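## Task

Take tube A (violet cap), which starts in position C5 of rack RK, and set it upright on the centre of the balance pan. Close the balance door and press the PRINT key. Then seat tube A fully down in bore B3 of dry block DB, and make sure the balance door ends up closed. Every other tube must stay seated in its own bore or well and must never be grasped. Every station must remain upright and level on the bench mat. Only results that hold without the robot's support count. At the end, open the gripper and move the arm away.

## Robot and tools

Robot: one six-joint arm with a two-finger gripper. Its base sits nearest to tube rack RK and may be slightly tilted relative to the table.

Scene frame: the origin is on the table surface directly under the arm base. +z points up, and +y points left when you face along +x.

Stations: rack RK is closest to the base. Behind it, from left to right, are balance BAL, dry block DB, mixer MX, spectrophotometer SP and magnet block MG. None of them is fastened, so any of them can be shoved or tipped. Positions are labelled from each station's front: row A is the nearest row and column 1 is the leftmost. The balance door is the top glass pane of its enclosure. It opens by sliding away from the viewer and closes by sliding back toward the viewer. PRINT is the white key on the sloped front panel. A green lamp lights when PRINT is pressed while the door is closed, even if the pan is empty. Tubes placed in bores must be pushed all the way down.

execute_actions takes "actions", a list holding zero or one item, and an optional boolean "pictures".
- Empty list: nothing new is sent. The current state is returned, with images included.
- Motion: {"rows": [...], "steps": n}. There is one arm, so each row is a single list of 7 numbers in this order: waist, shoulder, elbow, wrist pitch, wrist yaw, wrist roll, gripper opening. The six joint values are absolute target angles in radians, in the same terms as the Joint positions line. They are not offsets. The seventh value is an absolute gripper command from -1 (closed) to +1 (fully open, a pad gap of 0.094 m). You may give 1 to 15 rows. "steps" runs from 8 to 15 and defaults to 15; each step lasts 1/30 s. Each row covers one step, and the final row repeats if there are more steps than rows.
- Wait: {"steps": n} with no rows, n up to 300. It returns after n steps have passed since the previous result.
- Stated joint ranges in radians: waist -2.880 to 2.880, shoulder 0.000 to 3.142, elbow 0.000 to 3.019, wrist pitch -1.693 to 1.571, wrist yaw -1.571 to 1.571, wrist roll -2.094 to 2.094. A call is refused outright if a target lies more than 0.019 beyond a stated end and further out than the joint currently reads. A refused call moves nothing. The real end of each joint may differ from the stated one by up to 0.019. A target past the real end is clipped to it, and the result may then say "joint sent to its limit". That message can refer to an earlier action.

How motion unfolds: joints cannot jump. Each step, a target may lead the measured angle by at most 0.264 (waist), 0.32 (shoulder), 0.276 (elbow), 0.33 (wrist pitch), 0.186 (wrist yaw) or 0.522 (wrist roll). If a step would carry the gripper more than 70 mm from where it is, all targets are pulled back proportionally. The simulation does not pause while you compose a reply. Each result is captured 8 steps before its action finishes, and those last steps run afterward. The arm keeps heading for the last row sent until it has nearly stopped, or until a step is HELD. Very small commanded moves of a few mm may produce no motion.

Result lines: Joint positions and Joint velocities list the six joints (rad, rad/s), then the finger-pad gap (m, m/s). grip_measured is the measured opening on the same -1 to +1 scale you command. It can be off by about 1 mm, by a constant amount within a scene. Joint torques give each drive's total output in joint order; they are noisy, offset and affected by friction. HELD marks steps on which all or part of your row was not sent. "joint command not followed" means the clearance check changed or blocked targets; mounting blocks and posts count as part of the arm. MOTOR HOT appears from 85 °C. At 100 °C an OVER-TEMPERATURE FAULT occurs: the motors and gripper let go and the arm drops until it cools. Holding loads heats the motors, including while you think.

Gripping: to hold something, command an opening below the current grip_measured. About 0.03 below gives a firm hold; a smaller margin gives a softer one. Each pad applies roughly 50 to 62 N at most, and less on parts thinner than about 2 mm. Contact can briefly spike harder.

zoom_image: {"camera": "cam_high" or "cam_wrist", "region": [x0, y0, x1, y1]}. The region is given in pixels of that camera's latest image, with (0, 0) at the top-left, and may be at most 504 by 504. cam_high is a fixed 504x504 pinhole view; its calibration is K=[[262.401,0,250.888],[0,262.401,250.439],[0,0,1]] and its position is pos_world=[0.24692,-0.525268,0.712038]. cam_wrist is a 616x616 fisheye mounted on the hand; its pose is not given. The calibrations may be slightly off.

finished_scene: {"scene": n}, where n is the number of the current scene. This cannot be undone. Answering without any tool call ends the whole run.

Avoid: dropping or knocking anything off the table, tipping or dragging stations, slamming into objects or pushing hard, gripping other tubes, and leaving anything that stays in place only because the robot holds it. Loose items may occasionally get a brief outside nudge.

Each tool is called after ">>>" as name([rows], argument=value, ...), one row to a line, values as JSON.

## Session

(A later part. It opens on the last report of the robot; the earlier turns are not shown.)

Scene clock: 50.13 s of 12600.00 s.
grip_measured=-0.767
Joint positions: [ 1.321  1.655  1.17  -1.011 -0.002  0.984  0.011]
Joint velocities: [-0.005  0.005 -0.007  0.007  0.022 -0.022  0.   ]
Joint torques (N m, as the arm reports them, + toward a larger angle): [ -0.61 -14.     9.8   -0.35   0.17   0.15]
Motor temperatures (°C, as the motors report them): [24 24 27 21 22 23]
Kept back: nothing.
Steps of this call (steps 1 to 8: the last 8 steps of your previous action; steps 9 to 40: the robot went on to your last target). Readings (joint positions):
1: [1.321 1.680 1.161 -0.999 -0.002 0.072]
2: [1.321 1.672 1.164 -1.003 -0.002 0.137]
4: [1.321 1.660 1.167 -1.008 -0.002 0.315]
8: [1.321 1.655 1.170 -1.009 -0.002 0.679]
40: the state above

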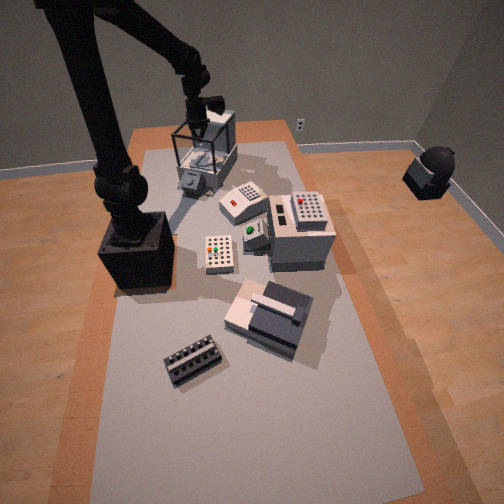

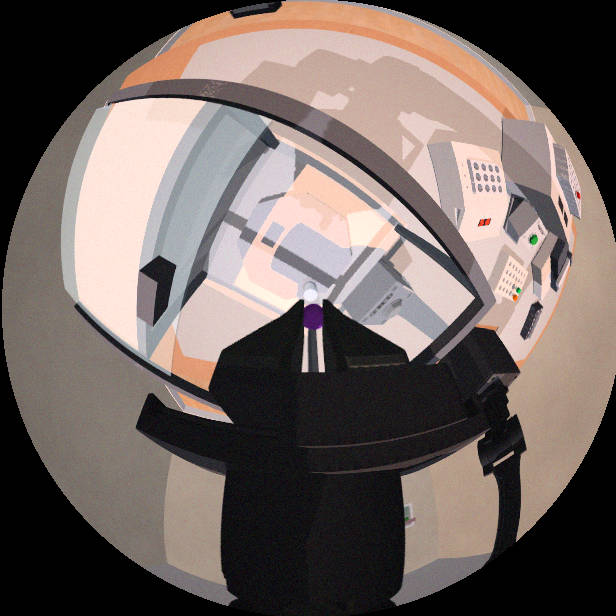

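>>> execute_actions([
  {"rows":[[1.31,1.66,1.175,-1.0,0,1,-0.785],[1.31,1.667,1.165,-0.99,0,1,-0.785],[1.31,1.674,1.158,-0.978,0,1,-0.785],[1.31,1.681,1.151,-0.966,0,1,-0.785],[1.31,1.688,1.144,-0.954,0,1,-0.785],[1.31,1.695,1.137,-0.94,0,1,-0.785],[1.31,1.702,1.13,-0.925,0,1,-0.785],[1.31,1.705,1.122,-0.912,0,1,-0.785]]},
])

>>> execute_actions([
  {"steps":30},
], pictures=true)

>>> zoom_image(camera="cam_high", region=[150, 70, 260, 180])

Scene clock: 51.13 s of 12600.00 s.
grip_measured=-0.767
Joint positions: [ 1.321  1.67   1.144 -0.961 -0.002  0.984  0.011]
Joint velocities: [-0.005  0.23  -0.183  0.393  0.022  0.051  0.001]
Joint torques (N m, as the arm reports them, + toward a larger angle): [ -0.56 -11.58   6.54   0.3    0.17   0.16]
Motor temperatures (°C, as the motors report them): [24 24 27 21 22 23]
Steps of this call (steps 1 to 15: the robot went on to your last target; steps 16 to 23: nothing new was sent; steps 24 to 30: the first 7 steps of this action). Readings (joint positions):
24: [1.321 1.655 1.170 -1.011 -0.002 0.984]
25: [1.321 1.655 1.169 -1.009 -0.002 0.984]
27: [1.321 1.657 1.162 -0.995 -0.002 0.984]
30: the state above

Scene clock: 52.13 s of 12600.00 s.
grip_measured=-0.767
Joint positions: [ 1.321  1.711  1.113 -0.924 -0.002  0.985  0.011]
Joint velocities: [-0.005  0.015 -0.022  0.012 -0.081  0.022 -0.   ]
Joint torques (N m, as the arm reports them, + toward a larger angle): [ -0.54 -13.64   6.96   0.32   0.16   0.15]
Motor temperatures (°C, as the motors report them): [24 24 27 21 22 23]
Kept back: nothing.
Steps of this call (steps 1 to 8: the last 8 steps of your previous action; steps 9 to 30: the robot went on to your last target). Readings (joint positions):
1: [1.321 1.678 1.137 -0.948 -0.002 0.984]
2: [1.321 1.686 1.129 -0.937 -0.002 0.984]
4: [1.321 1.702 1.118 -0.928 -0.002 0.984]
8: [1.321 1.711 1.113 -0.924 -0.002 0.984]
30: the state above
The arm was judged still, so your last target was given up. Only a new action makes it travel on or press farther. Fingers that are still opening or closing keep moving.

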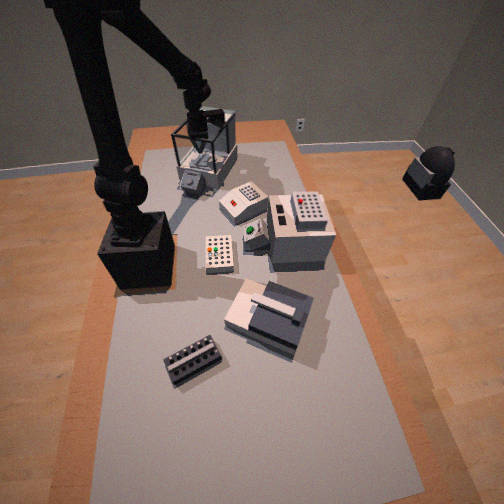

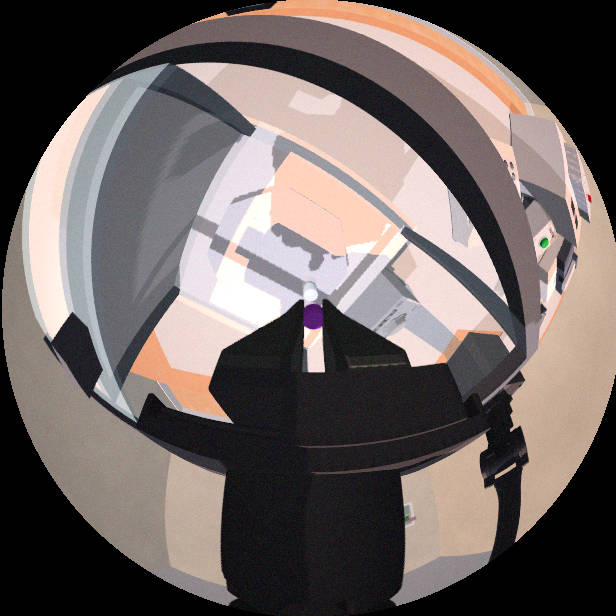

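Region (150, 70, 260, 180) of cam_high's 504x504 image, scaled by 4.582, with more detail than that image has.

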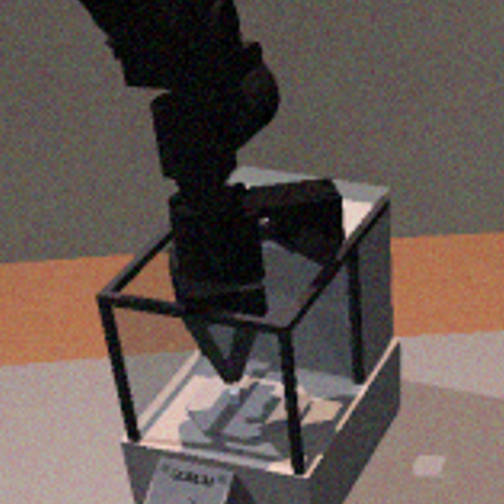

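>>> execute_actions([
  {"rows":[[1.33,1.712,1.117,-0.905,0,1,-0.785],[1.34,1.716,1.112,-0.897,0,1,-0.785],[1.345,1.72,1.107,-0.89,0,1,-0.785],[1.345,1.724,1.102,-0.882,0,1,-0.785],[1.345,1.728,1.097,-0.874,0,1,-0.785],[1.345,1.732,1.092,-0.866,0,1,-0.785],[1.345,1.736,1.088,-0.86,0,1,-0.785]]},
])

>>> execute_actions([
  {"steps":30},
], pictures=true)

>>> zoom_image(camera="cam_high", region=[150, 70, 260, 180])

Scene clock: 52.87 s of 12600.00 s.
grip_measured=-0.767
Joint positions: [ 1.322  1.708  1.106 -0.912  0.002  0.985  0.011]
Joint velocities: [ 0.005 -0.044 -0.037  0.115 -0.081 -0.037 -0.   ]
Joint torques (N m, as the arm reports them, + toward a larger angle): [  1.77 -10.67   5.07   1.44   0.04   0.15]
Motor temperatures (°C, as the motors report them): [24 24 27 21 22 23]
Steps of this call (steps 1 to 15: nothing new was sent; steps 16 to 22: the first 7 steps of this action). Readings (joint positions):
16: [1.321 1.711 1.113 -0.924 -0.002 0.985]
17: [1.321 1.711 1.113 -0.923 -0.001 0.985]
19: [1.322 1.711 1.111 -0.920 0.001 0.985]
22: the state above

Scene clock: 53.87 s of 12600.00 s.
grip_measured=-0.767
Joint positions: [ 1.322  1.704  1.103 -0.905  0.002  0.985  0.011]
Joint velocities: [ 0.005  0.015 -0.007 -0.002 -0.037 -0.007 -0.001]
Joint torques (N m, as the arm reports them, + toward a larger angle): [  1.81 -10.56   5.15   1.48   0.04   0.15]
Motor temperatures (°C, as the motors report them): [24 24 27 21 22 23]
Kept back: nothing.
Steps of this call (steps 1 to 8: the last 8 steps of your previous action; steps 9 to 15: the robot went on to your last target; steps 16 to 30: nothing new was sent). Readings (joint positions):
1: [1.322 1.706 1.105 -0.909 0.002 0.985]
2: [1.322 1.705 1.104 -0.907 0.002 0.985]
4: [1.322 1.704 1.103 -0.905 0.002 0.985]
8: [1.322 1.704 1.103 -0.905 0.002 0.985]
30: the state above
The arm was judged still, so your last target was given up. Only a new action makes it travel on or press farther. Fingers that are still opening or closing keep moving.

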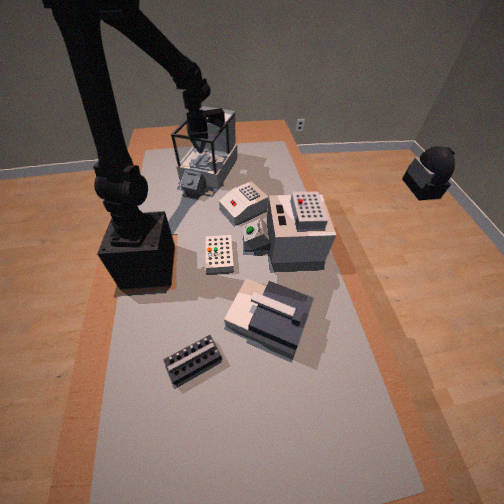

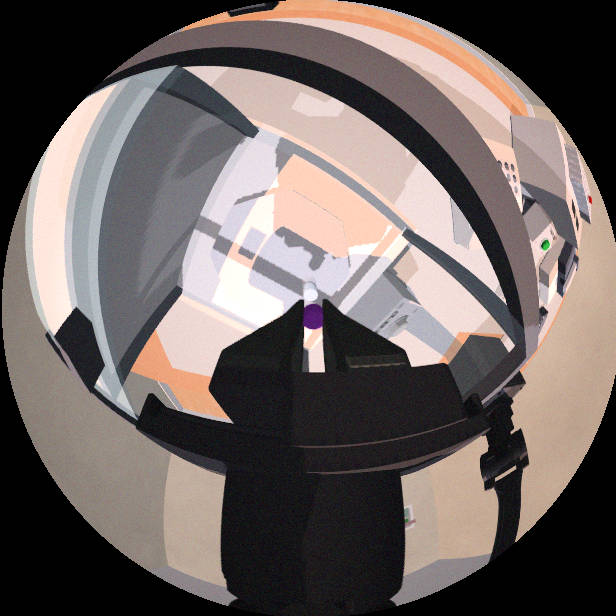

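Region (150, 70, 260, 180) of cam_high's 504x504 image, scaled by 4.582, with more detail than that image has.

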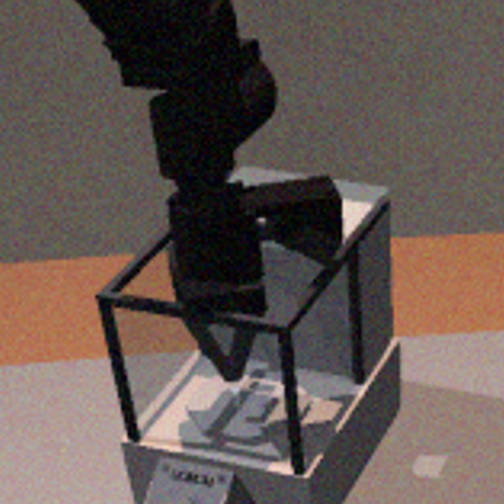

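>>> execute_actions([
  {"rows":[[1.32,1.69,1.15,-0.93,0,1,-0.785],[1.32,1.68,1.17,-0.96,0,1,-0.785],[1.32,1.67,1.19,-0.99,0,1,-0.785],[1.32,1.66,1.21,-1.02,0,1,-0.785],[1.32,1.65,1.23,-1.04,0,1,-0.785],[1.32,1.64,1.25,-1.06,0,1,-0.785],[1.32,1.63,1.26,-1.08,0,1,-0.785],[1.32,1.63,1.26,-1.08,0,0.85,-0.785],[1.32,1.63,1.26,-1.08,0,0.7,-0.785],[1.32,1.63,1.26,-1.08,0,0.55,-0.785],[1.32,1.63,1.26,-1.08,0,0.4,-0.785],[1.32,1.63,1.26,-1.08,0,0.2,-0.785],[1.32,1.63,1.26,-1.08,0,0,-0.785]]},
])

>>> execute_actions([
  {"steps":30},
])

>>> execute_actions([
  {"rows":[[1.32,1.615,1.24,-1.055,0,0,-0.785],[1.32,1.6,1.22,-1.03,0,0,-0.785],[1.32,1.585,1.2,-1.005,0,0,-0.785],[1.32,1.57,1.18,-0.98,0,0,-0.785],[1.32,1.555,1.16,-0.955,0,0,-0.785],[1.32,1.54,1.14,-0.93,0,0,-0.785],[1.32,1.525,1.12,-0.905,0,0,-0.785],[1.32,1.51,1.1,-0.88,0,0,-0.785],[1.32,1.495,1.08,-0.855,0,0,-0.785],[1.32,1.48,1.065,-0.83,0,0,-0.785],[1.32,1.465,1.05,-0.805,0,0,-0.785],[1.32,1.45,1.035,-0.775,0,0,-0.785]]},
])

>>> execute_actions([
  {"steps":30},
], pictures=true)

>>> zoom_image(camera="cam_high", region=[150, 70, 260, 180])

Scene clock: 55.77 s of 12600.00 s.
grip_measured=-0.767
Joint positions: [ 1.322  1.691  1.173 -1.032  0.002  0.985  0.011]
Joint velocities: [-0.015 -0.21   0.462 -0.613 -0.007 -0.007 -0.001]
Joint torques (N m, as the arm reports them, + toward a larger angle): [  0.16 -17.61  10.93  -0.39   0.03   0.15]
Motor temperatures (°C, as the motors report them): [24 24 27 21 22 23]
Steps of this call (steps 1 to 50: nothing new was sent; steps 51 to 57: the first 7 steps of this action). Readings (joint positions):
51: [1.322 1.702 1.105 -0.909 0.002 0.985]
52: [1.322 1.702 1.108 -0.919 0.002 0.985]
54: [1.322 1.702 1.126 -0.960 0.002 0.985]
57: the state above

Scene clock: 56.77 s of 12600.00 s.
grip_measured=-0.767
Joint positions: [ 1.322  1.63   1.228 -1.071  0.002  0.018  0.011]
Joint velocities: [-0.005 -0.005 -0.007 -0.002 -0.051 -0.095 -0.001]
Joint torques (N m, as the arm reports them, + toward a larger angle): [  0.04 -13.15   9.57  -0.25  -0.03  -0.2 ]
Motor temperatures (°C, as the motors report them): [24 24 27 21 22 23]
Kept back: nothing.
Steps of this call (steps 1 to 8: the last 8 steps of your previous action; steps 9 to 30: the robot went on to your last target). Readings (joint positions):
1: [1.322 1.683 1.188 -1.048 0.002 0.967]
2: [1.322 1.673 1.201 -1.057 0.002 0.924]
4: [1.322 1.651 1.218 -1.064 0.002 0.777]
8: [1.322 1.629 1.228 -1.067 0.002 0.395]
30: the state above

Scene clock: 57.00 s of 12600.00 s.
grip_measured=-0.767
Joint positions: [ 1.322  1.583  1.149 -0.961  0.002  0.016  0.011]
Joint velocities: [-0.005 -0.454 -0.608  0.657 -0.037 -0.022  0.002]
Joint torques (N m, as the arm reports them, + toward a larger angle): [  0.04 -15.39   7.8    0.37  -0.03  -0.22]
Motor temperatures (°C, as the motors report them): [24 24 27 21 22 23]
Steps of this call (steps 1 to 7: the first 7 steps of this action). Readings (joint positions):
1: [1.322 1.630 1.228 -1.070 0.002 0.018]
2: [1.322 1.629 1.226 -1.064 0.002 0.017]
4: [1.322 1.620 1.207 -1.029 0.002 0.017]
7: the state above

Scene clock: 58.00 s of 12600.00 s.
grip_measured=-0.767
Joint positions: [ 1.322  1.456  1.026 -0.789  0.002  0.016  0.011]
Joint velocities: [-0.015 -0.005 -0.007  0.007 -0.007 -0.037  0.   ]
Joint torques (N m, as the arm reports them, + toward a larger angle): [  0.08 -11.67   8.26   0.99  -0.03  -0.22]
Motor temperatures (°C, as the motors report them): [24 24 27 21 22 23]
Kept back: nothing.
Steps of this call (steps 1 to 8: the last 8 steps of your previous action; steps 9 to 30: the robot went on to your last target). Readings (joint positions):
1: [1.322 1.567 1.127 -0.938 0.002 0.016]
2: [1.322 1.551 1.105 -0.915 0.002 0.016]
4: [1.322 1.517 1.066 -0.869 0.002 0.016]
8: [1.322 1.466 1.026 -0.805 0.002 0.016]
30: the state above
The arm was judged still, so your last target was given up. Only a new action makes it travel on or press farther. Fingers that are still opening or closing keep moving.

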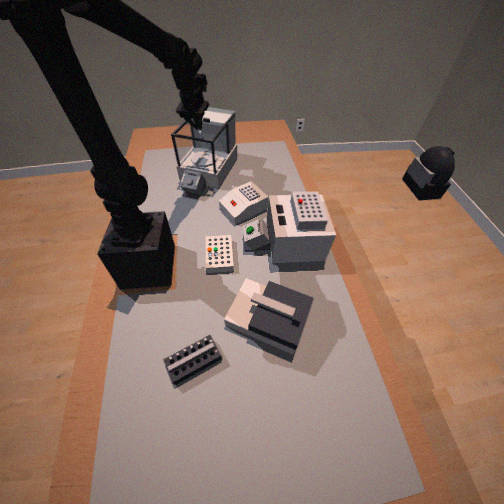

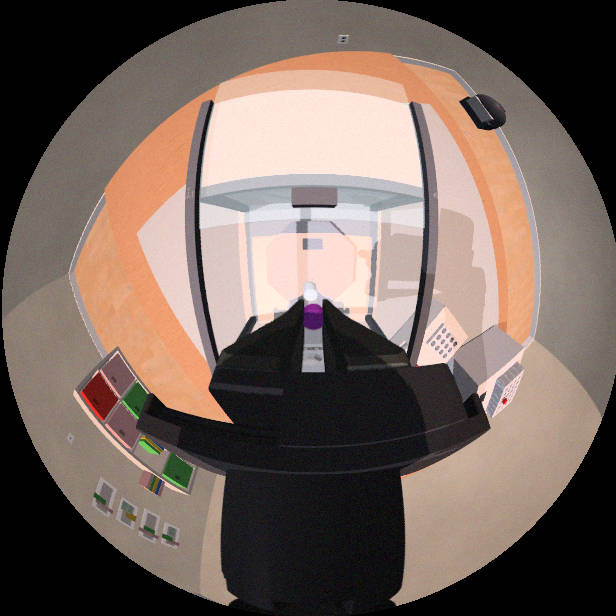

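Region (150, 70, 260, 180) of cam_high's 504x504 image, scaled by 4.582, with more detail than that image has.

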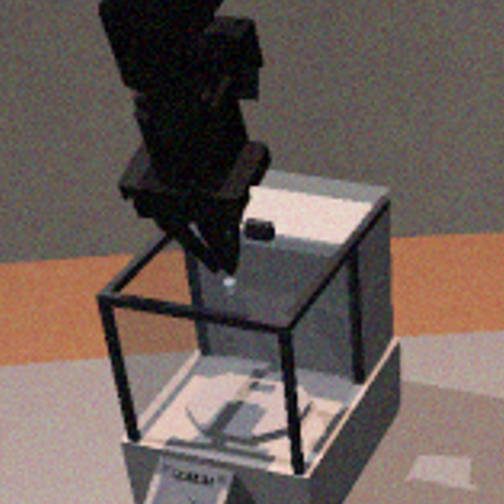

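>>> execute_actions([
  {"rows":[[1.32,1.47,1.03,-0.765,0,0,-0.785],[1.32,1.481,1.025,-0.75,0,0,-0.785],[1.32,1.492,1.02,-0.735,0,0,-0.785],[1.32,1.503,1.015,-0.72,0,0,-0.785],[1.32,1.514,1.01,-0.705,0,0,-0.785],[1.32,1.525,1.005,-0.69,0,0,-0.785],[1.32,1.536,1.0,-0.675,0,0,-0.785],[1.32,1.547,0.995,-0.66,0,0,-0.785],[1.32,1.558,0.99,-0.645,0,0,-0.785],[1.32,1.569,0.985,-0.63,0,0,-0.785],[1.32,1.58,0.98,-0.61,0,0,-0.785],[1.32,1.588,0.972,-0.585,0,0,-0.785]]},
])

>>> execute_actions([
  {"steps":30},
], pictures=true)

>>> zoom_image(camera="cam_high", region=[150, 70, 260, 180])

Scene clock: 59.00 s of 12600.00 s.
grip_measured=-0.767
Joint positions: [ 1.322  1.497  1.011 -0.717  0.002  0.016  0.011]
Joint velocities: [ 0.005  0.357 -0.139  0.452 -0.022 -0.007 -0.001]
Joint torques (N m, as the arm reports them, + toward a larger angle): [  0.08 -10.09   7.18   0.82  -0.03  -0.22]
Motor temperatures (°C, as the motors report them): [24 24 27 21 22 23]
Steps of this call (steps 1 to 23: nothing new was sent; steps 24 to 30: the first 7 steps of this action). Readings (joint positions):
24: [1.322 1.457 1.026 -0.788 0.002 0.016]
25: [1.322 1.458 1.025 -0.783 0.002 0.016]
27: [1.322 1.467 1.021 -0.760 0.002 0.016]
30: the state above

Scene clock: 60.00 s of 12600.00 s.
grip_measured=-0.767
Joint positions: [ 1.322  1.602  0.957 -0.6    0.002  0.015  0.011]
Joint velocities: [-0.005  0.005 -0.017 -0.002 -0.037  0.007 -0.001]
Joint torques (N m, as the arm reports them, + toward a larger angle): [  0.11 -13.27   7.62   0.96  -0.03  -0.22]
Motor temperatures (°C, as the motors report them): [24 24 27 21 22 23]
Kept back: nothing.
Steps of this call (steps 1 to 8: the last 8 steps of your previous action; steps 9 to 30: the robot went on to your last target). Readings (joint positions):
1: [1.322 1.510 1.006 -0.702 0.002 0.016]
2: [1.322 1.524 1.000 -0.687 0.002 0.016]
4: [1.322 1.553 0.987 -0.657 0.002 0.016]
8: [1.322 1.597 0.963 -0.610 0.002 0.015]
30: the state above
The arm was judged still, so your last target was given up. Only a new action makes it travel on or press farther. Fingers that are still opening or closing keep moving.

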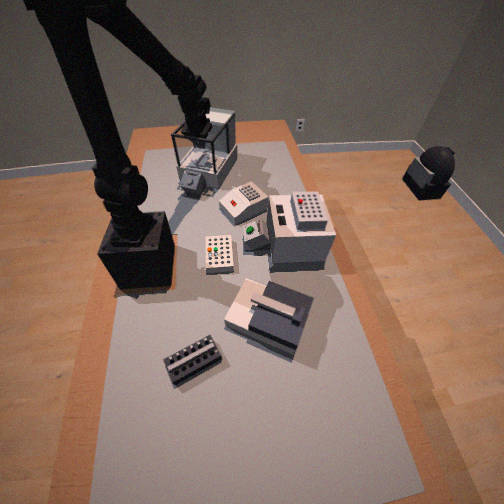

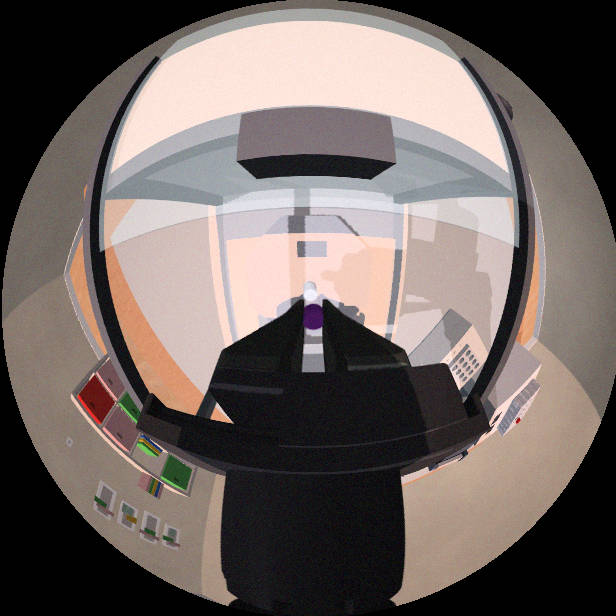

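Region (150, 70, 260, 180) of cam_high's 504x504 image, scaled by 4.582, with more detail than that image has.

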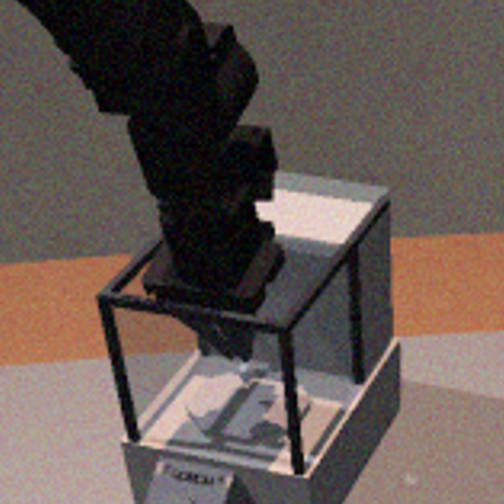

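>>> execute_actions([
  {"rows":[[1.32,1.585,0.96,-0.585,0,0,-0.785],[1.32,1.585,0.95,-0.58,0,0,-0.785],[1.32,1.585,0.94,-0.57,0,0,-0.785],[1.32,1.585,0.93,-0.56,0,0,-0.785],[1.32,1.585,0.92,-0.55,0,0,-0.785],[1.32,1.59,0.91,-0.54,0,0,-0.785],[1.32,1.59,0.9,-0.525,0,0,-0.785],[1.32,1.59,0.89,-0.51,0,0,-0.785],[1.32,1.59,0.882,-0.495,0,0,-0.785]]},
])

>>> execute_actions([
  {"steps":30},
], pictures=true)

>>> zoom_image(camera="cam_high", region=[150, 70, 260, 180])

Scene clock: 60.73 s of 12600.00 s.
grip_measured=-0.767
Joint positions: [ 1.322  1.601  0.918 -0.559  0.002  0.014  0.011]
Joint velocities: [-0.024 -0.005 -0.281  0.432 -0.051 -0.3    0.001]
Joint torques (N m, as the arm reports them, + toward a larger angle): [ -0.3  -12.8    6.17   0.49  -0.04   0.14]
Motor temperatures (°C, as the motors report them): [24 24 27 21 22 23]
Steps of this call (steps 1 to 15: nothing new was sent; steps 16 to 22: the first 7 steps of this action). Readings (joint positions):
16: [1.322 1.602 0.957 -0.600 0.002 0.015]
17: [1.322 1.602 0.956 -0.599 0.002 0.015]
19: [1.322 1.602 0.947 -0.586 0.002 0.015]
22: the state above

Scene clock: 61.73 s of 12600.00 s.
grip_measured=-0.767
Joint positions: [ 1.322  1.601  0.894 -0.498  0.002  0.011  0.011]
Joint velocities: [-0.005 -0.005 -0.007  0.007 -0.007 -0.037 -0.   ]
Joint torques (N m, as the arm reports them, + toward a larger angle): [  0.11 -12.47   5.36   0.58  -0.02  -0.17]
Motor temperatures (°C, as the motors report them): [24 24 27 21 22 23]
Kept back: nothing.
Steps of this call (steps 1 to 8: the last 8 steps of your previous action; steps 9 to 30: the robot went on to your last target). Readings (joint positions):
1: [1.322 1.601 0.912 -0.541 0.002 0.011]
2: [1.322 1.601 0.906 -0.527 0.002 0.011]
4: [1.322 1.601 0.897 -0.506 0.002 0.011]
8: [1.322 1.601 0.894 -0.498 0.002 0.011]
30: the state above
The arm was judged still, so your last target was given up. Only a new action makes it travel on or press farther. Fingers that are still opening or closing keep moving.

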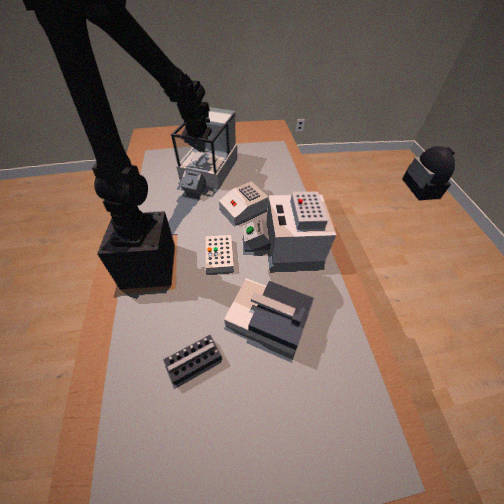

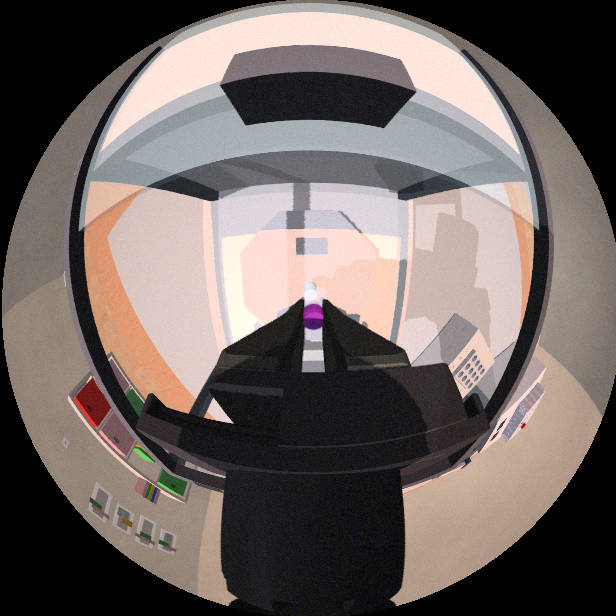

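Region (150, 70, 260, 180) of cam_high's 504x504 image, scaled by 4.582, with more detail than that image has.

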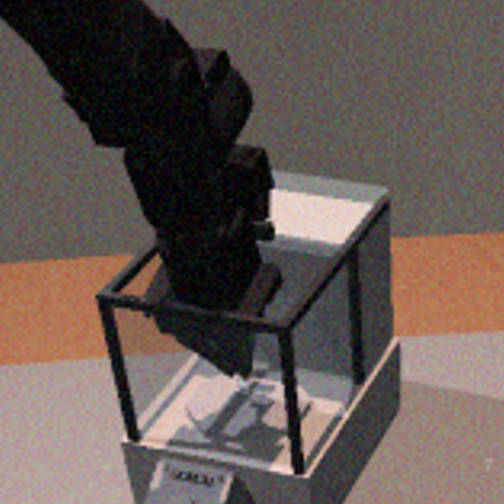

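>>> execute_actions([
  {"rows":[[1.32,1.61,0.915,-0.49,0,0,-0.785],[1.32,1.617,0.915,-0.485,0,0,-0.785],[1.32,1.624,0.915,-0.478,0,0,-0.785],[1.32,1.631,0.915,-0.471,0,0,-0.785],[1.32,1.638,0.915,-0.464,0,0,-0.785],[1.32,1.645,0.915,-0.457,0,0,-0.785],[1.32,1.652,0.915,-0.45,0,0,-0.785]]},
])

>>> execute_actions([
  {"steps":30},
], pictures=true)

>>> zoom_image(camera="cam_high", region=[150, 70, 260, 180])

Scene clock: 62.33 s of 12600.00 s.
grip_measured=-0.767
Joint positions: [ 1.322  1.617  0.895 -0.477  0.002  0.011  0.011]
Joint velocities: [-0.015  0.024  0.007  0.291 -0.022 -0.037 -0.001]
Joint torques (N m, as the arm reports them, + toward a larger angle): [ 0.21 -8.97  7.61  0.79 -0.02 -0.16]
Motor temperatures (°C, as the motors report them): [24 24 27 21 22 23]
Steps of this call (steps 1 to 11: nothing new was sent; steps 12 to 18: the first 7 steps of this action). Readings (joint positions):
12: [1.322 1.601 0.894 -0.497 0.002 0.011]
13: [1.322 1.601 0.894 -0.496 0.002 0.011]
15: [1.322 1.606 0.894 -0.492 0.002 0.011]
18: the state above

Scene clock: 63.33 s of 12600.00 s.
grip_measured=-0.767
Joint positions: [ 1.322  1.621  0.896 -0.461  0.002  0.011  0.011]
Joint velocities: [-0.015 -0.015 -0.022  0.002  0.007 -0.051  0.   ]
Joint torques (N m, as the arm reports them, + toward a larger angle): [ 0.1  -9.27  7.62  0.9  -0.03 -0.16]
Motor temperatures (°C, as the motors report them): [24 24 27 21 22 23]
Kept back: nothing.
Steps of this call (steps 1 to 8: the last 8 steps of your previous action; steps 9 to 30: the robot went on to your last target). Readings (joint positions):
1: [1.322 1.619 0.895 -0.469 0.002 0.011]
2: [1.322 1.620 0.895 -0.465 0.002 0.011]
4: [1.322 1.620 0.896 -0.461 0.002 0.011]
8: [1.322 1.621 0.896 -0.461 0.002 0.011]
30: the state above
The arm was judged still, so your last target was given up. Only a new action makes it travel on or press farther. Fingers that are still opening or closing keep moving.

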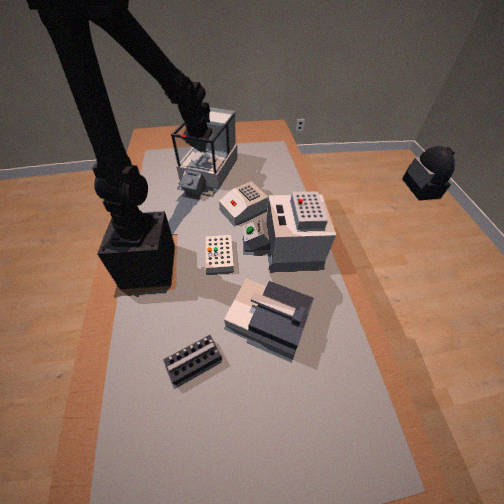

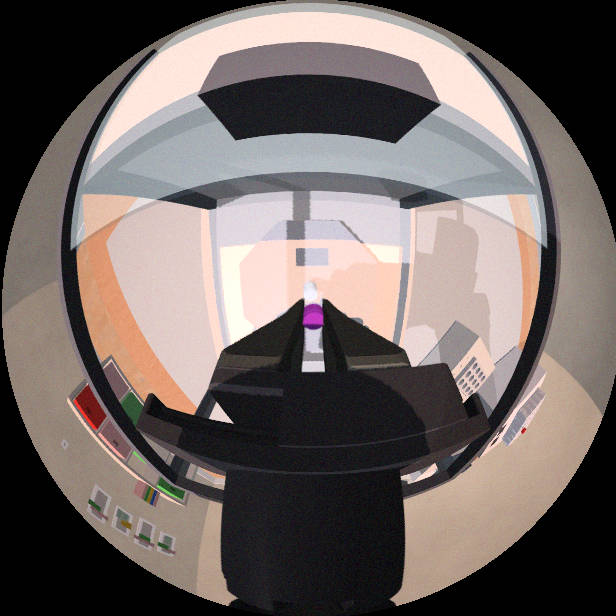

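Region (150, 70, 260, 180) of cam_high's 504x504 image, scaled by 4.582, with more detail than that image has.

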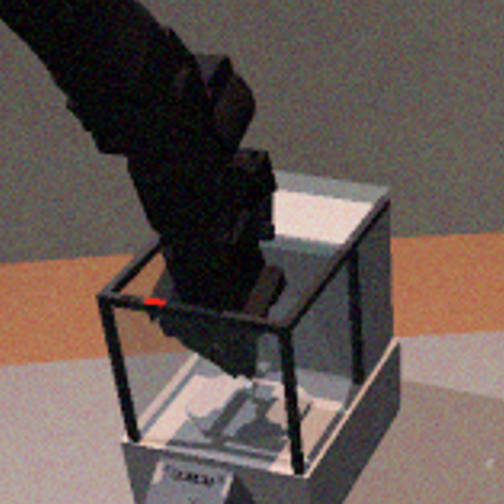

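>>> execute_actions([
  {"rows":[[1.32,1.6,0.915,-0.48,0,0,-0.785],[1.32,1.595,0.915,-0.485,0,0,-0.785],[1.32,1.595,0.915,-0.485,0,0,-0.785],[1.32,1.595,0.915,-0.485,0,0.05,-0.785],[1.32,1.595,0.915,-0.485,0,0.1,-0.785],[1.32,1.595,0.915,-0.485,0,0.15,-0.785],[1.32,1.595,0.915,-0.485,0,0.2,-0.785],[1.32,1.595,0.915,-0.485,0,0.25,-0.785],[1.32,1.595,0.915,-0.485,0,0.3,-0.785],[1.32,1.595,0.915,-0.485,0,0.35,-0.785],[1.32,1.595,0.915,-0.485,0,0.4,-0.785],[1.32,1.595,0.915,-0.485,0,0.45,-0.785],[1.32,1.595,0.915,-0.485,0,0.5,-0.785]]},
])

>>> execute_actions([
  {"steps":30},
], pictures=true)

>>> zoom_image(camera="cam_high", region=[150, 70, 260, 180])

Scene clock: 64.50 s of 12600.00 s.
grip_measured=-0.767
Joint positions: [ 1.322  1.613  0.896 -0.476  0.002  0.071  0.011]
Joint velocities: [-0.005 -0.005  0.007 -0.027  0.066  0.755 -0.001]
Joint torques (N m, as the arm reports them, + toward a larger angle): [  0.08 -13.47   7.67   0.29  -0.04   0.12]
Motor temperatures (°C, as the motors report them): [24 24 27 21 22 23]
Steps of this call (steps 1 to 28: nothing new was sent; steps 29 to 35: the first 7 steps of this action). Readings (joint positions):
29: [1.322 1.619 0.896 -0.461 0.002 0.011]
30: [1.322 1.617 0.896 -0.465 0.002 0.011]
32: [1.322 1.614 0.896 -0.472 0.002 0.014]
35: the state above

Scene clock: 65.50 s of 12600.00 s.
grip_measured=-0.767
Joint positions: [ 1.322  1.612  0.917 -0.465  0.003  0.446  0.011]
Joint velocities: [ 0.005 -0.015  0.002 -0.012 -0.007 -0.007  0.   ]
Joint torques (N m, as the arm reports them, + toward a larger angle): [  0.08 -13.4    6.2   -0.12  -0.06   0.59]
Motor temperatures (°C, as the motors report them): [24 24 27 21 22 23]
Kept back: nothing.
Steps of this call (steps 1 to 8: the last 8 steps of your previous action; steps 9 to 30: the robot went on to your last target). Readings (joint positions):
1: [1.322 1.613 0.896 -0.476 0.002 0.098]
2: [1.322 1.613 0.898 -0.475 0.002 0.127]
4: [1.322 1.613 0.903 -0.474 0.002 0.196]
8: [1.322 1.613 0.912 -0.469 0.002 0.338]
30: the state above

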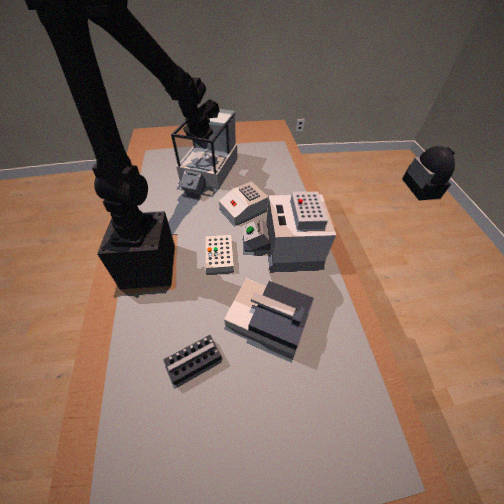

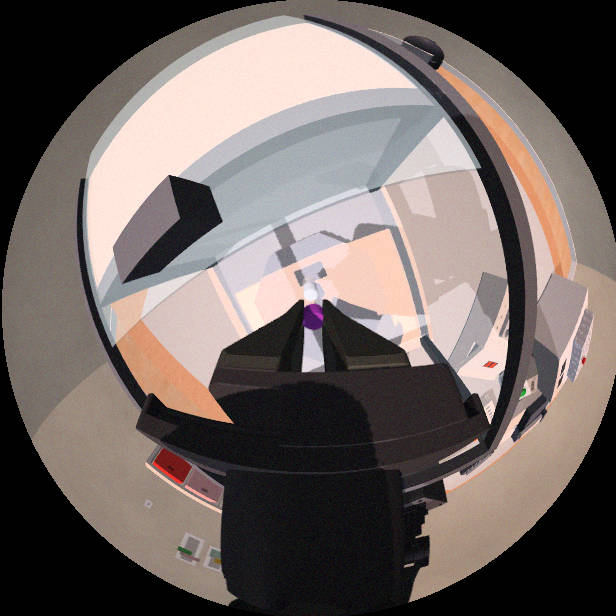

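Region (150, 70, 260, 180) of cam_high's 504x504 image, scaled by 4.582, with more detail than that image has.

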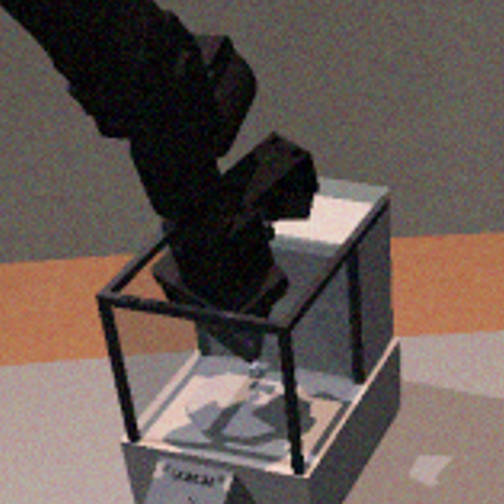

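>>> execute_actions([
  {"rows":[[1.32,1.62,0.96,-0.48,0,0.47,-0.785],[1.32,1.63,0.972,-0.495,0,0.47,-0.785],[1.32,1.64,0.984,-0.51,0,0.47,-0.785],[1.32,1.65,0.996,-0.53,0,0.47,-0.785],[1.32,1.66,1.008,-0.55,0,0.47,-0.785],[1.32,1.67,1.02,-0.57,0,0.47,-0.785],[1.32,1.68,1.032,-0.59,0,0.47,-0.785],[1.32,1.69,1.044,-0.61,0,0.47,-0.785],[1.32,1.7,1.056,-0.63,0,0.47,-0.785],[1.32,1.71,1.068,-0.645,0,0.47,-0.785]]},
])

>>> execute_actions([
  {"steps":30},
], pictures=true)

>>> zoom_image(camera="cam_high", region=[150, 70, 260, 180])

Scene clock: 66.47 s of 12600.00 s.
grip_measured=-0.767
Joint positions: [ 1.322  1.649  0.966 -0.545  0.002  0.453  0.011]
Joint velocities: [-0.005  0.327  0.349 -0.564  0.051  0.051 -0.   ]
Joint torques (N m, as the arm reports them, + toward a larger angle): [  0.06 -11.63   9.62   0.32  -0.01   0.14]
Motor temperatures (°C, as the motors report them): [24 24 27 21 22 23]
Steps of this call (steps 1 to 15: the robot went on to your last target; steps 16 to 22: nothing new was sent; steps 23 to 29: the first 7 steps of this action). Readings (joint positions):
23: [1.322 1.612 0.920 -0.465 0.003 0.447]
24: [1.322 1.614 0.923 -0.469 0.003 0.449]
26: [1.322 1.621 0.934 -0.493 0.002 0.451]
29: the state above

Scene clock: 67.47 s of 12600.00 s.
grip_measured=-0.767
Joint positions: [ 1.322  1.697  1.039 -0.631  0.002  0.454  0.011]
Joint velocities: [ 0.005 -0.015 -0.007 -0.007 -0.007  0.007  0.001]
Joint torques (N m, as the arm reports them, + toward a larger angle): [  0.11 -12.11   8.53  -0.1    0.01   0.14]
Motor temperatures (°C, as the motors report them): [24 25 27 21 22 23]
Kept back: nothing.
Steps of this call (steps 1 to 8: the last 8 steps of your previous action; steps 9 to 30: the robot went on to your last target). Readings (joint positions):
1: [1.322 1.661 0.979 -0.564 0.002 0.453]
2: [1.322 1.673 0.992 -0.583 0.002 0.453]
4: [1.322 1.685 1.022 -0.615 0.002 0.454]
8: [1.322 1.697 1.038 -0.630 0.002 0.454]
30: the state above
The arm was judged still, so your last target was given up. Only a new action makes it travel on or press farther. Fingers that are still opening or closing keep moving.

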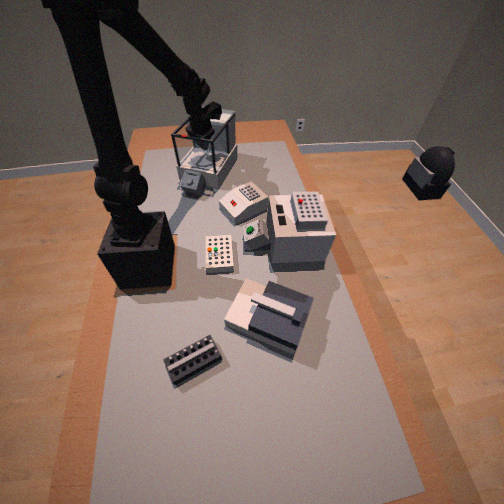

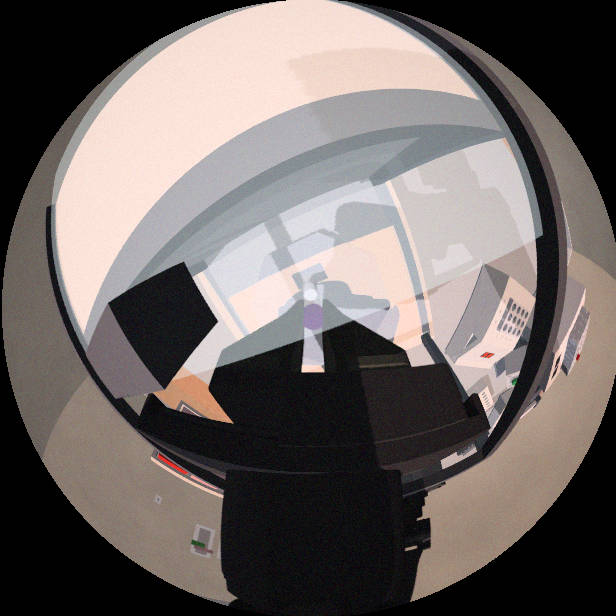

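Region (150, 70, 260, 180) of cam_high's 504x504 image, scaled by 4.582, with more detail than that image has.

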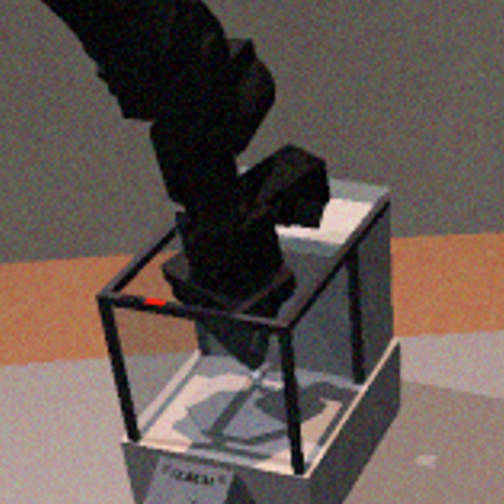

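>>> execute_actions([
  {"rows":[[1.32,1.68,1.04,-0.63,0,0.47,-0.785],[1.32,1.67,1.03,-0.63,0,0.47,-0.785],[1.32,1.665,1.02,-0.625,0,0.47,-0.785],[1.32,1.665,1.01,-0.615,0,0.47,-0.785],[1.32,1.665,1.0,-0.605,0,0.47,-0.785],[1.32,1.67,0.99,-0.595,0,0.47,-0.785],[1.32,1.675,0.98,-0.58,0,0.47,-0.785],[1.32,1.68,0.972,-0.565,0,0.47,-0.785]]},
])

>>> execute_actions([
  {"steps":30},
], pictures=true)

>>> zoom_image(camera="cam_high", region=[150, 70, 260, 180])

Scene clock: 68.20 s of 12600.00 s.
grip_measured=-0.767
Joint positions: [ 1.322  1.677  1.003 -0.609  0.002  0.454  0.011]
Joint velocities: [-0.005 -0.103 -0.242  0.3    0.037 -0.007  0.   ]
Joint torques (N m, as the arm reports them, + toward a larger angle): [ -0.13 -12.32   5.62   0.58   0.     0.14]
Motor temperatures (°C, as the motors report them): [24 25 27 21 22 23]
Steps of this call (steps 1 to 15: nothing new was sent; steps 16 to 22: the first 7 steps of this action). Readings (joint positions):
16: [1.322 1.697 1.039 -0.631 0.002 0.454]
17: [1.322 1.696 1.038 -0.631 0.002 0.454]
19: [1.322 1.689 1.029 -0.630 0.002 0.454]
22: the state above

Scene clock: 69.20 s of 12600.00 s.
grip_measured=-0.767
Joint positions: [ 1.322  1.668  0.985 -0.577  0.002  0.454  0.011]
Joint velocities: [-0.015 -0.005 -0.002 -0.007 -0.037 -0.022 -0.001]
Joint torques (N m, as the arm reports them, + toward a larger angle): [  0.13 -11.61   5.32   0.81   0.     0.14]
Motor temperatures (°C, as the motors report them): [24 25 27 21 22 23]
Kept back: nothing.
Steps of this call (steps 1 to 8: the last 8 steps of your previous action; steps 9 to 30: the robot went on to your last target). Readings (joint positions):
1: [1.322 1.673 0.996 -0.596 0.002 0.454]
2: [1.322 1.671 0.991 -0.587 0.002 0.454]
4: [1.322 1.668 0.985 -0.580 0.002 0.454]
8: [1.322 1.668 0.985 -0.577 0.002 0.454]
30: the state above
The arm was judged still, so your last target was given up. Only a new action makes it travel on or press farther. Fingers that are still opening or closing keep moving.

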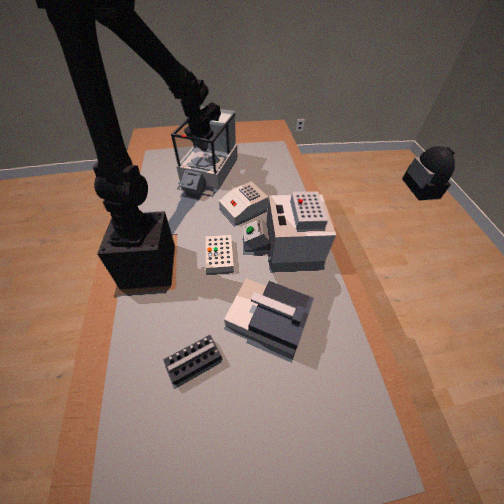

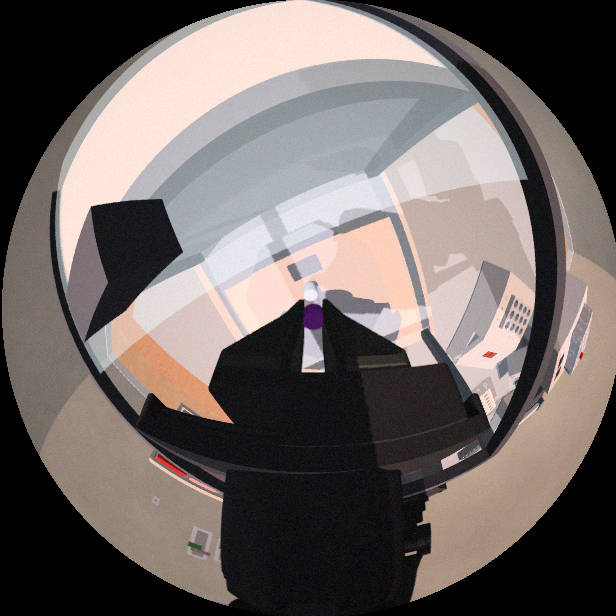

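Region (150, 70, 260, 180) of cam_high's 504x504 image, scaled by 4.582, with more detail than that image has.

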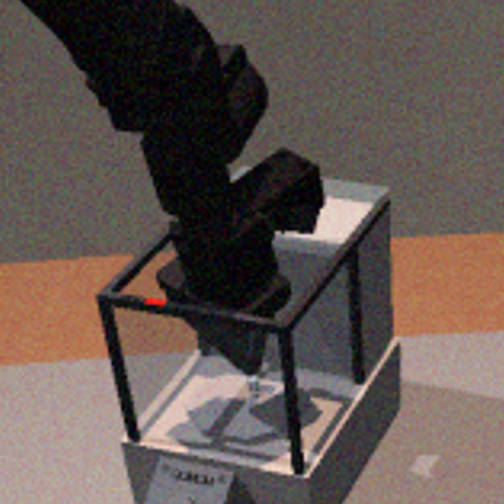

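>>> execute_actions([
  {"rows":[[1.32,1.65,1.01,-0.59,0,0.47,-0.785],[1.32,1.635,1.02,-0.61,0,0.47,-0.785],[1.32,1.62,1.025,-0.63,0,0.47,-0.785],[1.32,1.605,1.03,-0.65,0,0.47,-0.785],[1.32,1.59,1.035,-0.67,0,0.45,-0.785],[1.32,1.57,1.04,-0.69,0,0.4,-0.785],[1.32,1.55,1.045,-0.71,0,0.35,-0.785],[1.32,1.53,1.05,-0.735,0,0.3,-0.785],[1.32,1.51,1.055,-0.76,0,0.2,-0.785],[1.32,1.49,1.06,-0.78,0,0.1,-0.785],[1.32,1.47,1.07,-0.8,0,0,-0.785],[1.32,1.45,1.09,-0.84,0,0,-0.785],[1.32,1.43,1.11,-0.88,0,0,-0.785],[1.32,1.41,1.13,-0.92,0,0,-0.785],[1.32,1.39,1.15,-0.96,0,0,-0.785]]},
])

>>> execute_actions([
  {"steps":25},
])

>>> execute_actions([
  {"rows":[[1.26,1.39,1.15,-0.98,0,0,-0.785],[1.2,1.39,1.15,-1.0,0,0,-0.785],[1.14,1.39,1.15,-1.02,0,0,-0.785],[1.08,1.39,1.15,-1.04,0,0,-0.785],[1.02,1.39,1.15,-1.06,0,0,-0.785],[0.96,1.39,1.15,-1.08,0,0,-0.785],[0.9,1.39,1.15,-1.1,0,0,-0.785],[0.84,1.4,1.15,-1.1,0,0,-0.785],[0.78,1.43,1.14,-1.1,0,0,-0.785],[0.75,1.47,1.13,-1.1,0,0,-0.785],[0.75,1.51,1.12,-1.08,0,0,-0.785],[0.75,1.55,1.11,-1.06,0,0,-0.785],[0.75,1.59,1.1,-1.03,0,0,-0.785],[0.75,1.63,1.08,-1.0,0,0,-0.785],[0.75,1.66,1.07,-0.96,0,0,-0.785]]},
])

>>> execute_actions([
  {"steps":35},
], pictures=true)

>>> zoom_image(camera="cam_high", region=[190, 110, 310, 230])

Scene clock: 71.90 s of 12600.00 s.
grip_measured=-0.767
Joint positions: [ 1.322  1.631  0.997 -0.651 -0.     0.432  0.011]
Joint velocities: [-0.005 -0.444  0.085 -0.642 -0.007 -0.462 -0.001]
Joint torques (N m, as the arm reports them, + toward a larger angle): [  0.17 -16.76   9.73  -0.03   0.07  -0.24]
Motor temperatures (°C, as the motors report them): [24 25 27 21 22 23]
Steps of this call (steps 1 to 74: nothing new was sent; steps 75 to 81: the first 7 steps of this action). Readings (joint positions):
75: [1.322 1.666 0.985 -0.577 0.002 0.454]
76: [1.322 1.664 0.985 -0.581 0.002 0.454]
78: [1.322 1.655 0.985 -0.605 0.001 0.454]
81: the state above

Scene clock: 72.73 s of 12600.00 s.
grip_measured=-0.767
Joint positions: [ 1.322  1.388  1.123 -0.952 -0.     0.018  0.011]
Joint velocities: [-0.024 -0.005  0.007  0.017  0.007 -0.022 -0.   ]
Joint torques (N m, as the arm reports them, + toward a larger angle): [  0.2  -10.82  10.07   0.13   0.04  -0.24]
Motor temperatures (°C, as the motors report them): [24 25 27 21 22 23]
Kept back: nothing.
Steps of this call (steps 1 to 8: the last 8 steps of your previous action; steps 9 to 25: the robot went on to your last target). Readings (joint positions):
1: [1.322 1.614 1.000 -0.673 -0.000 0.410]
2: [1.322 1.593 1.002 -0.698 -0.000 0.375]
4: [1.322 1.544 1.005 -0.748 -0.000 0.270]
8: [1.322 1.450 1.051 -0.875 -0.000 0.124]
25: the state above

Scene clock: 72.97 s of 12600.00 s.
grip_measured=-0.767
Joint positions: [ 1.125  1.388  1.123 -1.028 -0.006  0.015  0.011]
Joint velocities: [-1.499  0.024  0.002 -0.374 -0.007  0.037 -0.   ]
Joint torques (N m, as the arm reports them, + toward a larger angle): [ -1.66 -10.38   9.2    0.05   0.19  -0.14]
Motor temperatures (°C, as the motors report them): [24 25 27 21 22 23]
Steps of this call (steps 1 to 7: the first 7 steps of this action). Readings (joint positions):
1: [1.319 1.388 1.123 -0.955 -0.001 0.017]
2: [1.309 1.388 1.123 -0.964 -0.003 0.016]
4: [1.258 1.388 1.123 -0.991 -0.006 0.015]
7: the state above

Scene clock: 74.13 s of 12600.00 s.
grip_measured=-0.767
Joint positions: [ 0.736  1.672  1.037 -0.968  0.002  0.015  0.011]
Joint velocities: [-0.005 -0.024 -0.032  0.002  0.007 -0.051  0.   ]
Joint torques (N m, as the arm reports them, + toward a larger angle): [  0.79 -13.08   8.64   0.13  -0.02  -0.21]
Motor temperatures (°C, as the motors report them): [24 25 27 21 22 23]
Kept back: nothing.
Steps of this call (steps 1 to 8: the last 8 steps of your previous action; steps 9 to 35: the robot went on to your last target). Readings (joint positions):
1: [1.074 1.388 1.123 -1.040 -0.005 0.015]
2: [1.021 1.390 1.123 -1.050 -0.005 0.015]
4: [0.914 1.405 1.123 -1.059 -0.004 0.015]
8: [0.758 1.511 1.116 -1.031 0.003 0.015]
35: the state above

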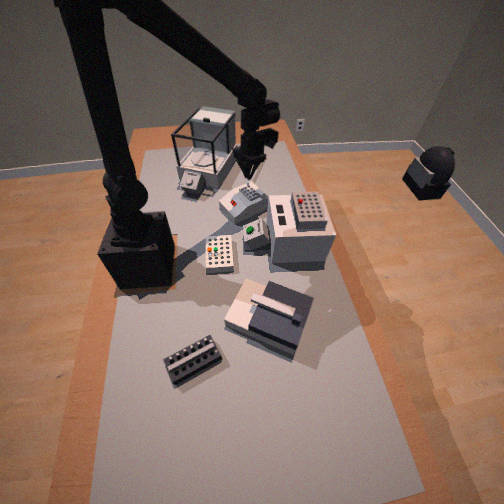

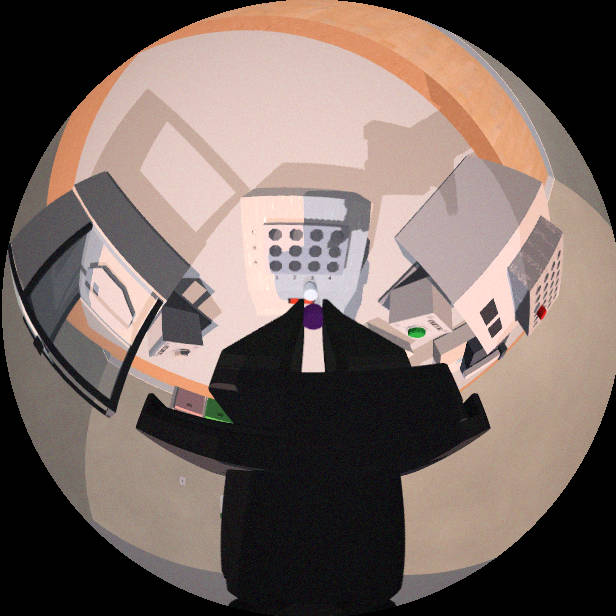

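Region (190, 110, 310, 230) of cam_high's 504x504 image, scaled by 4.200, with more detail than that image has.

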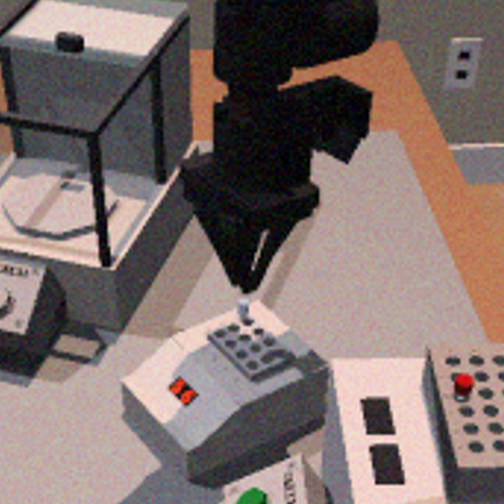

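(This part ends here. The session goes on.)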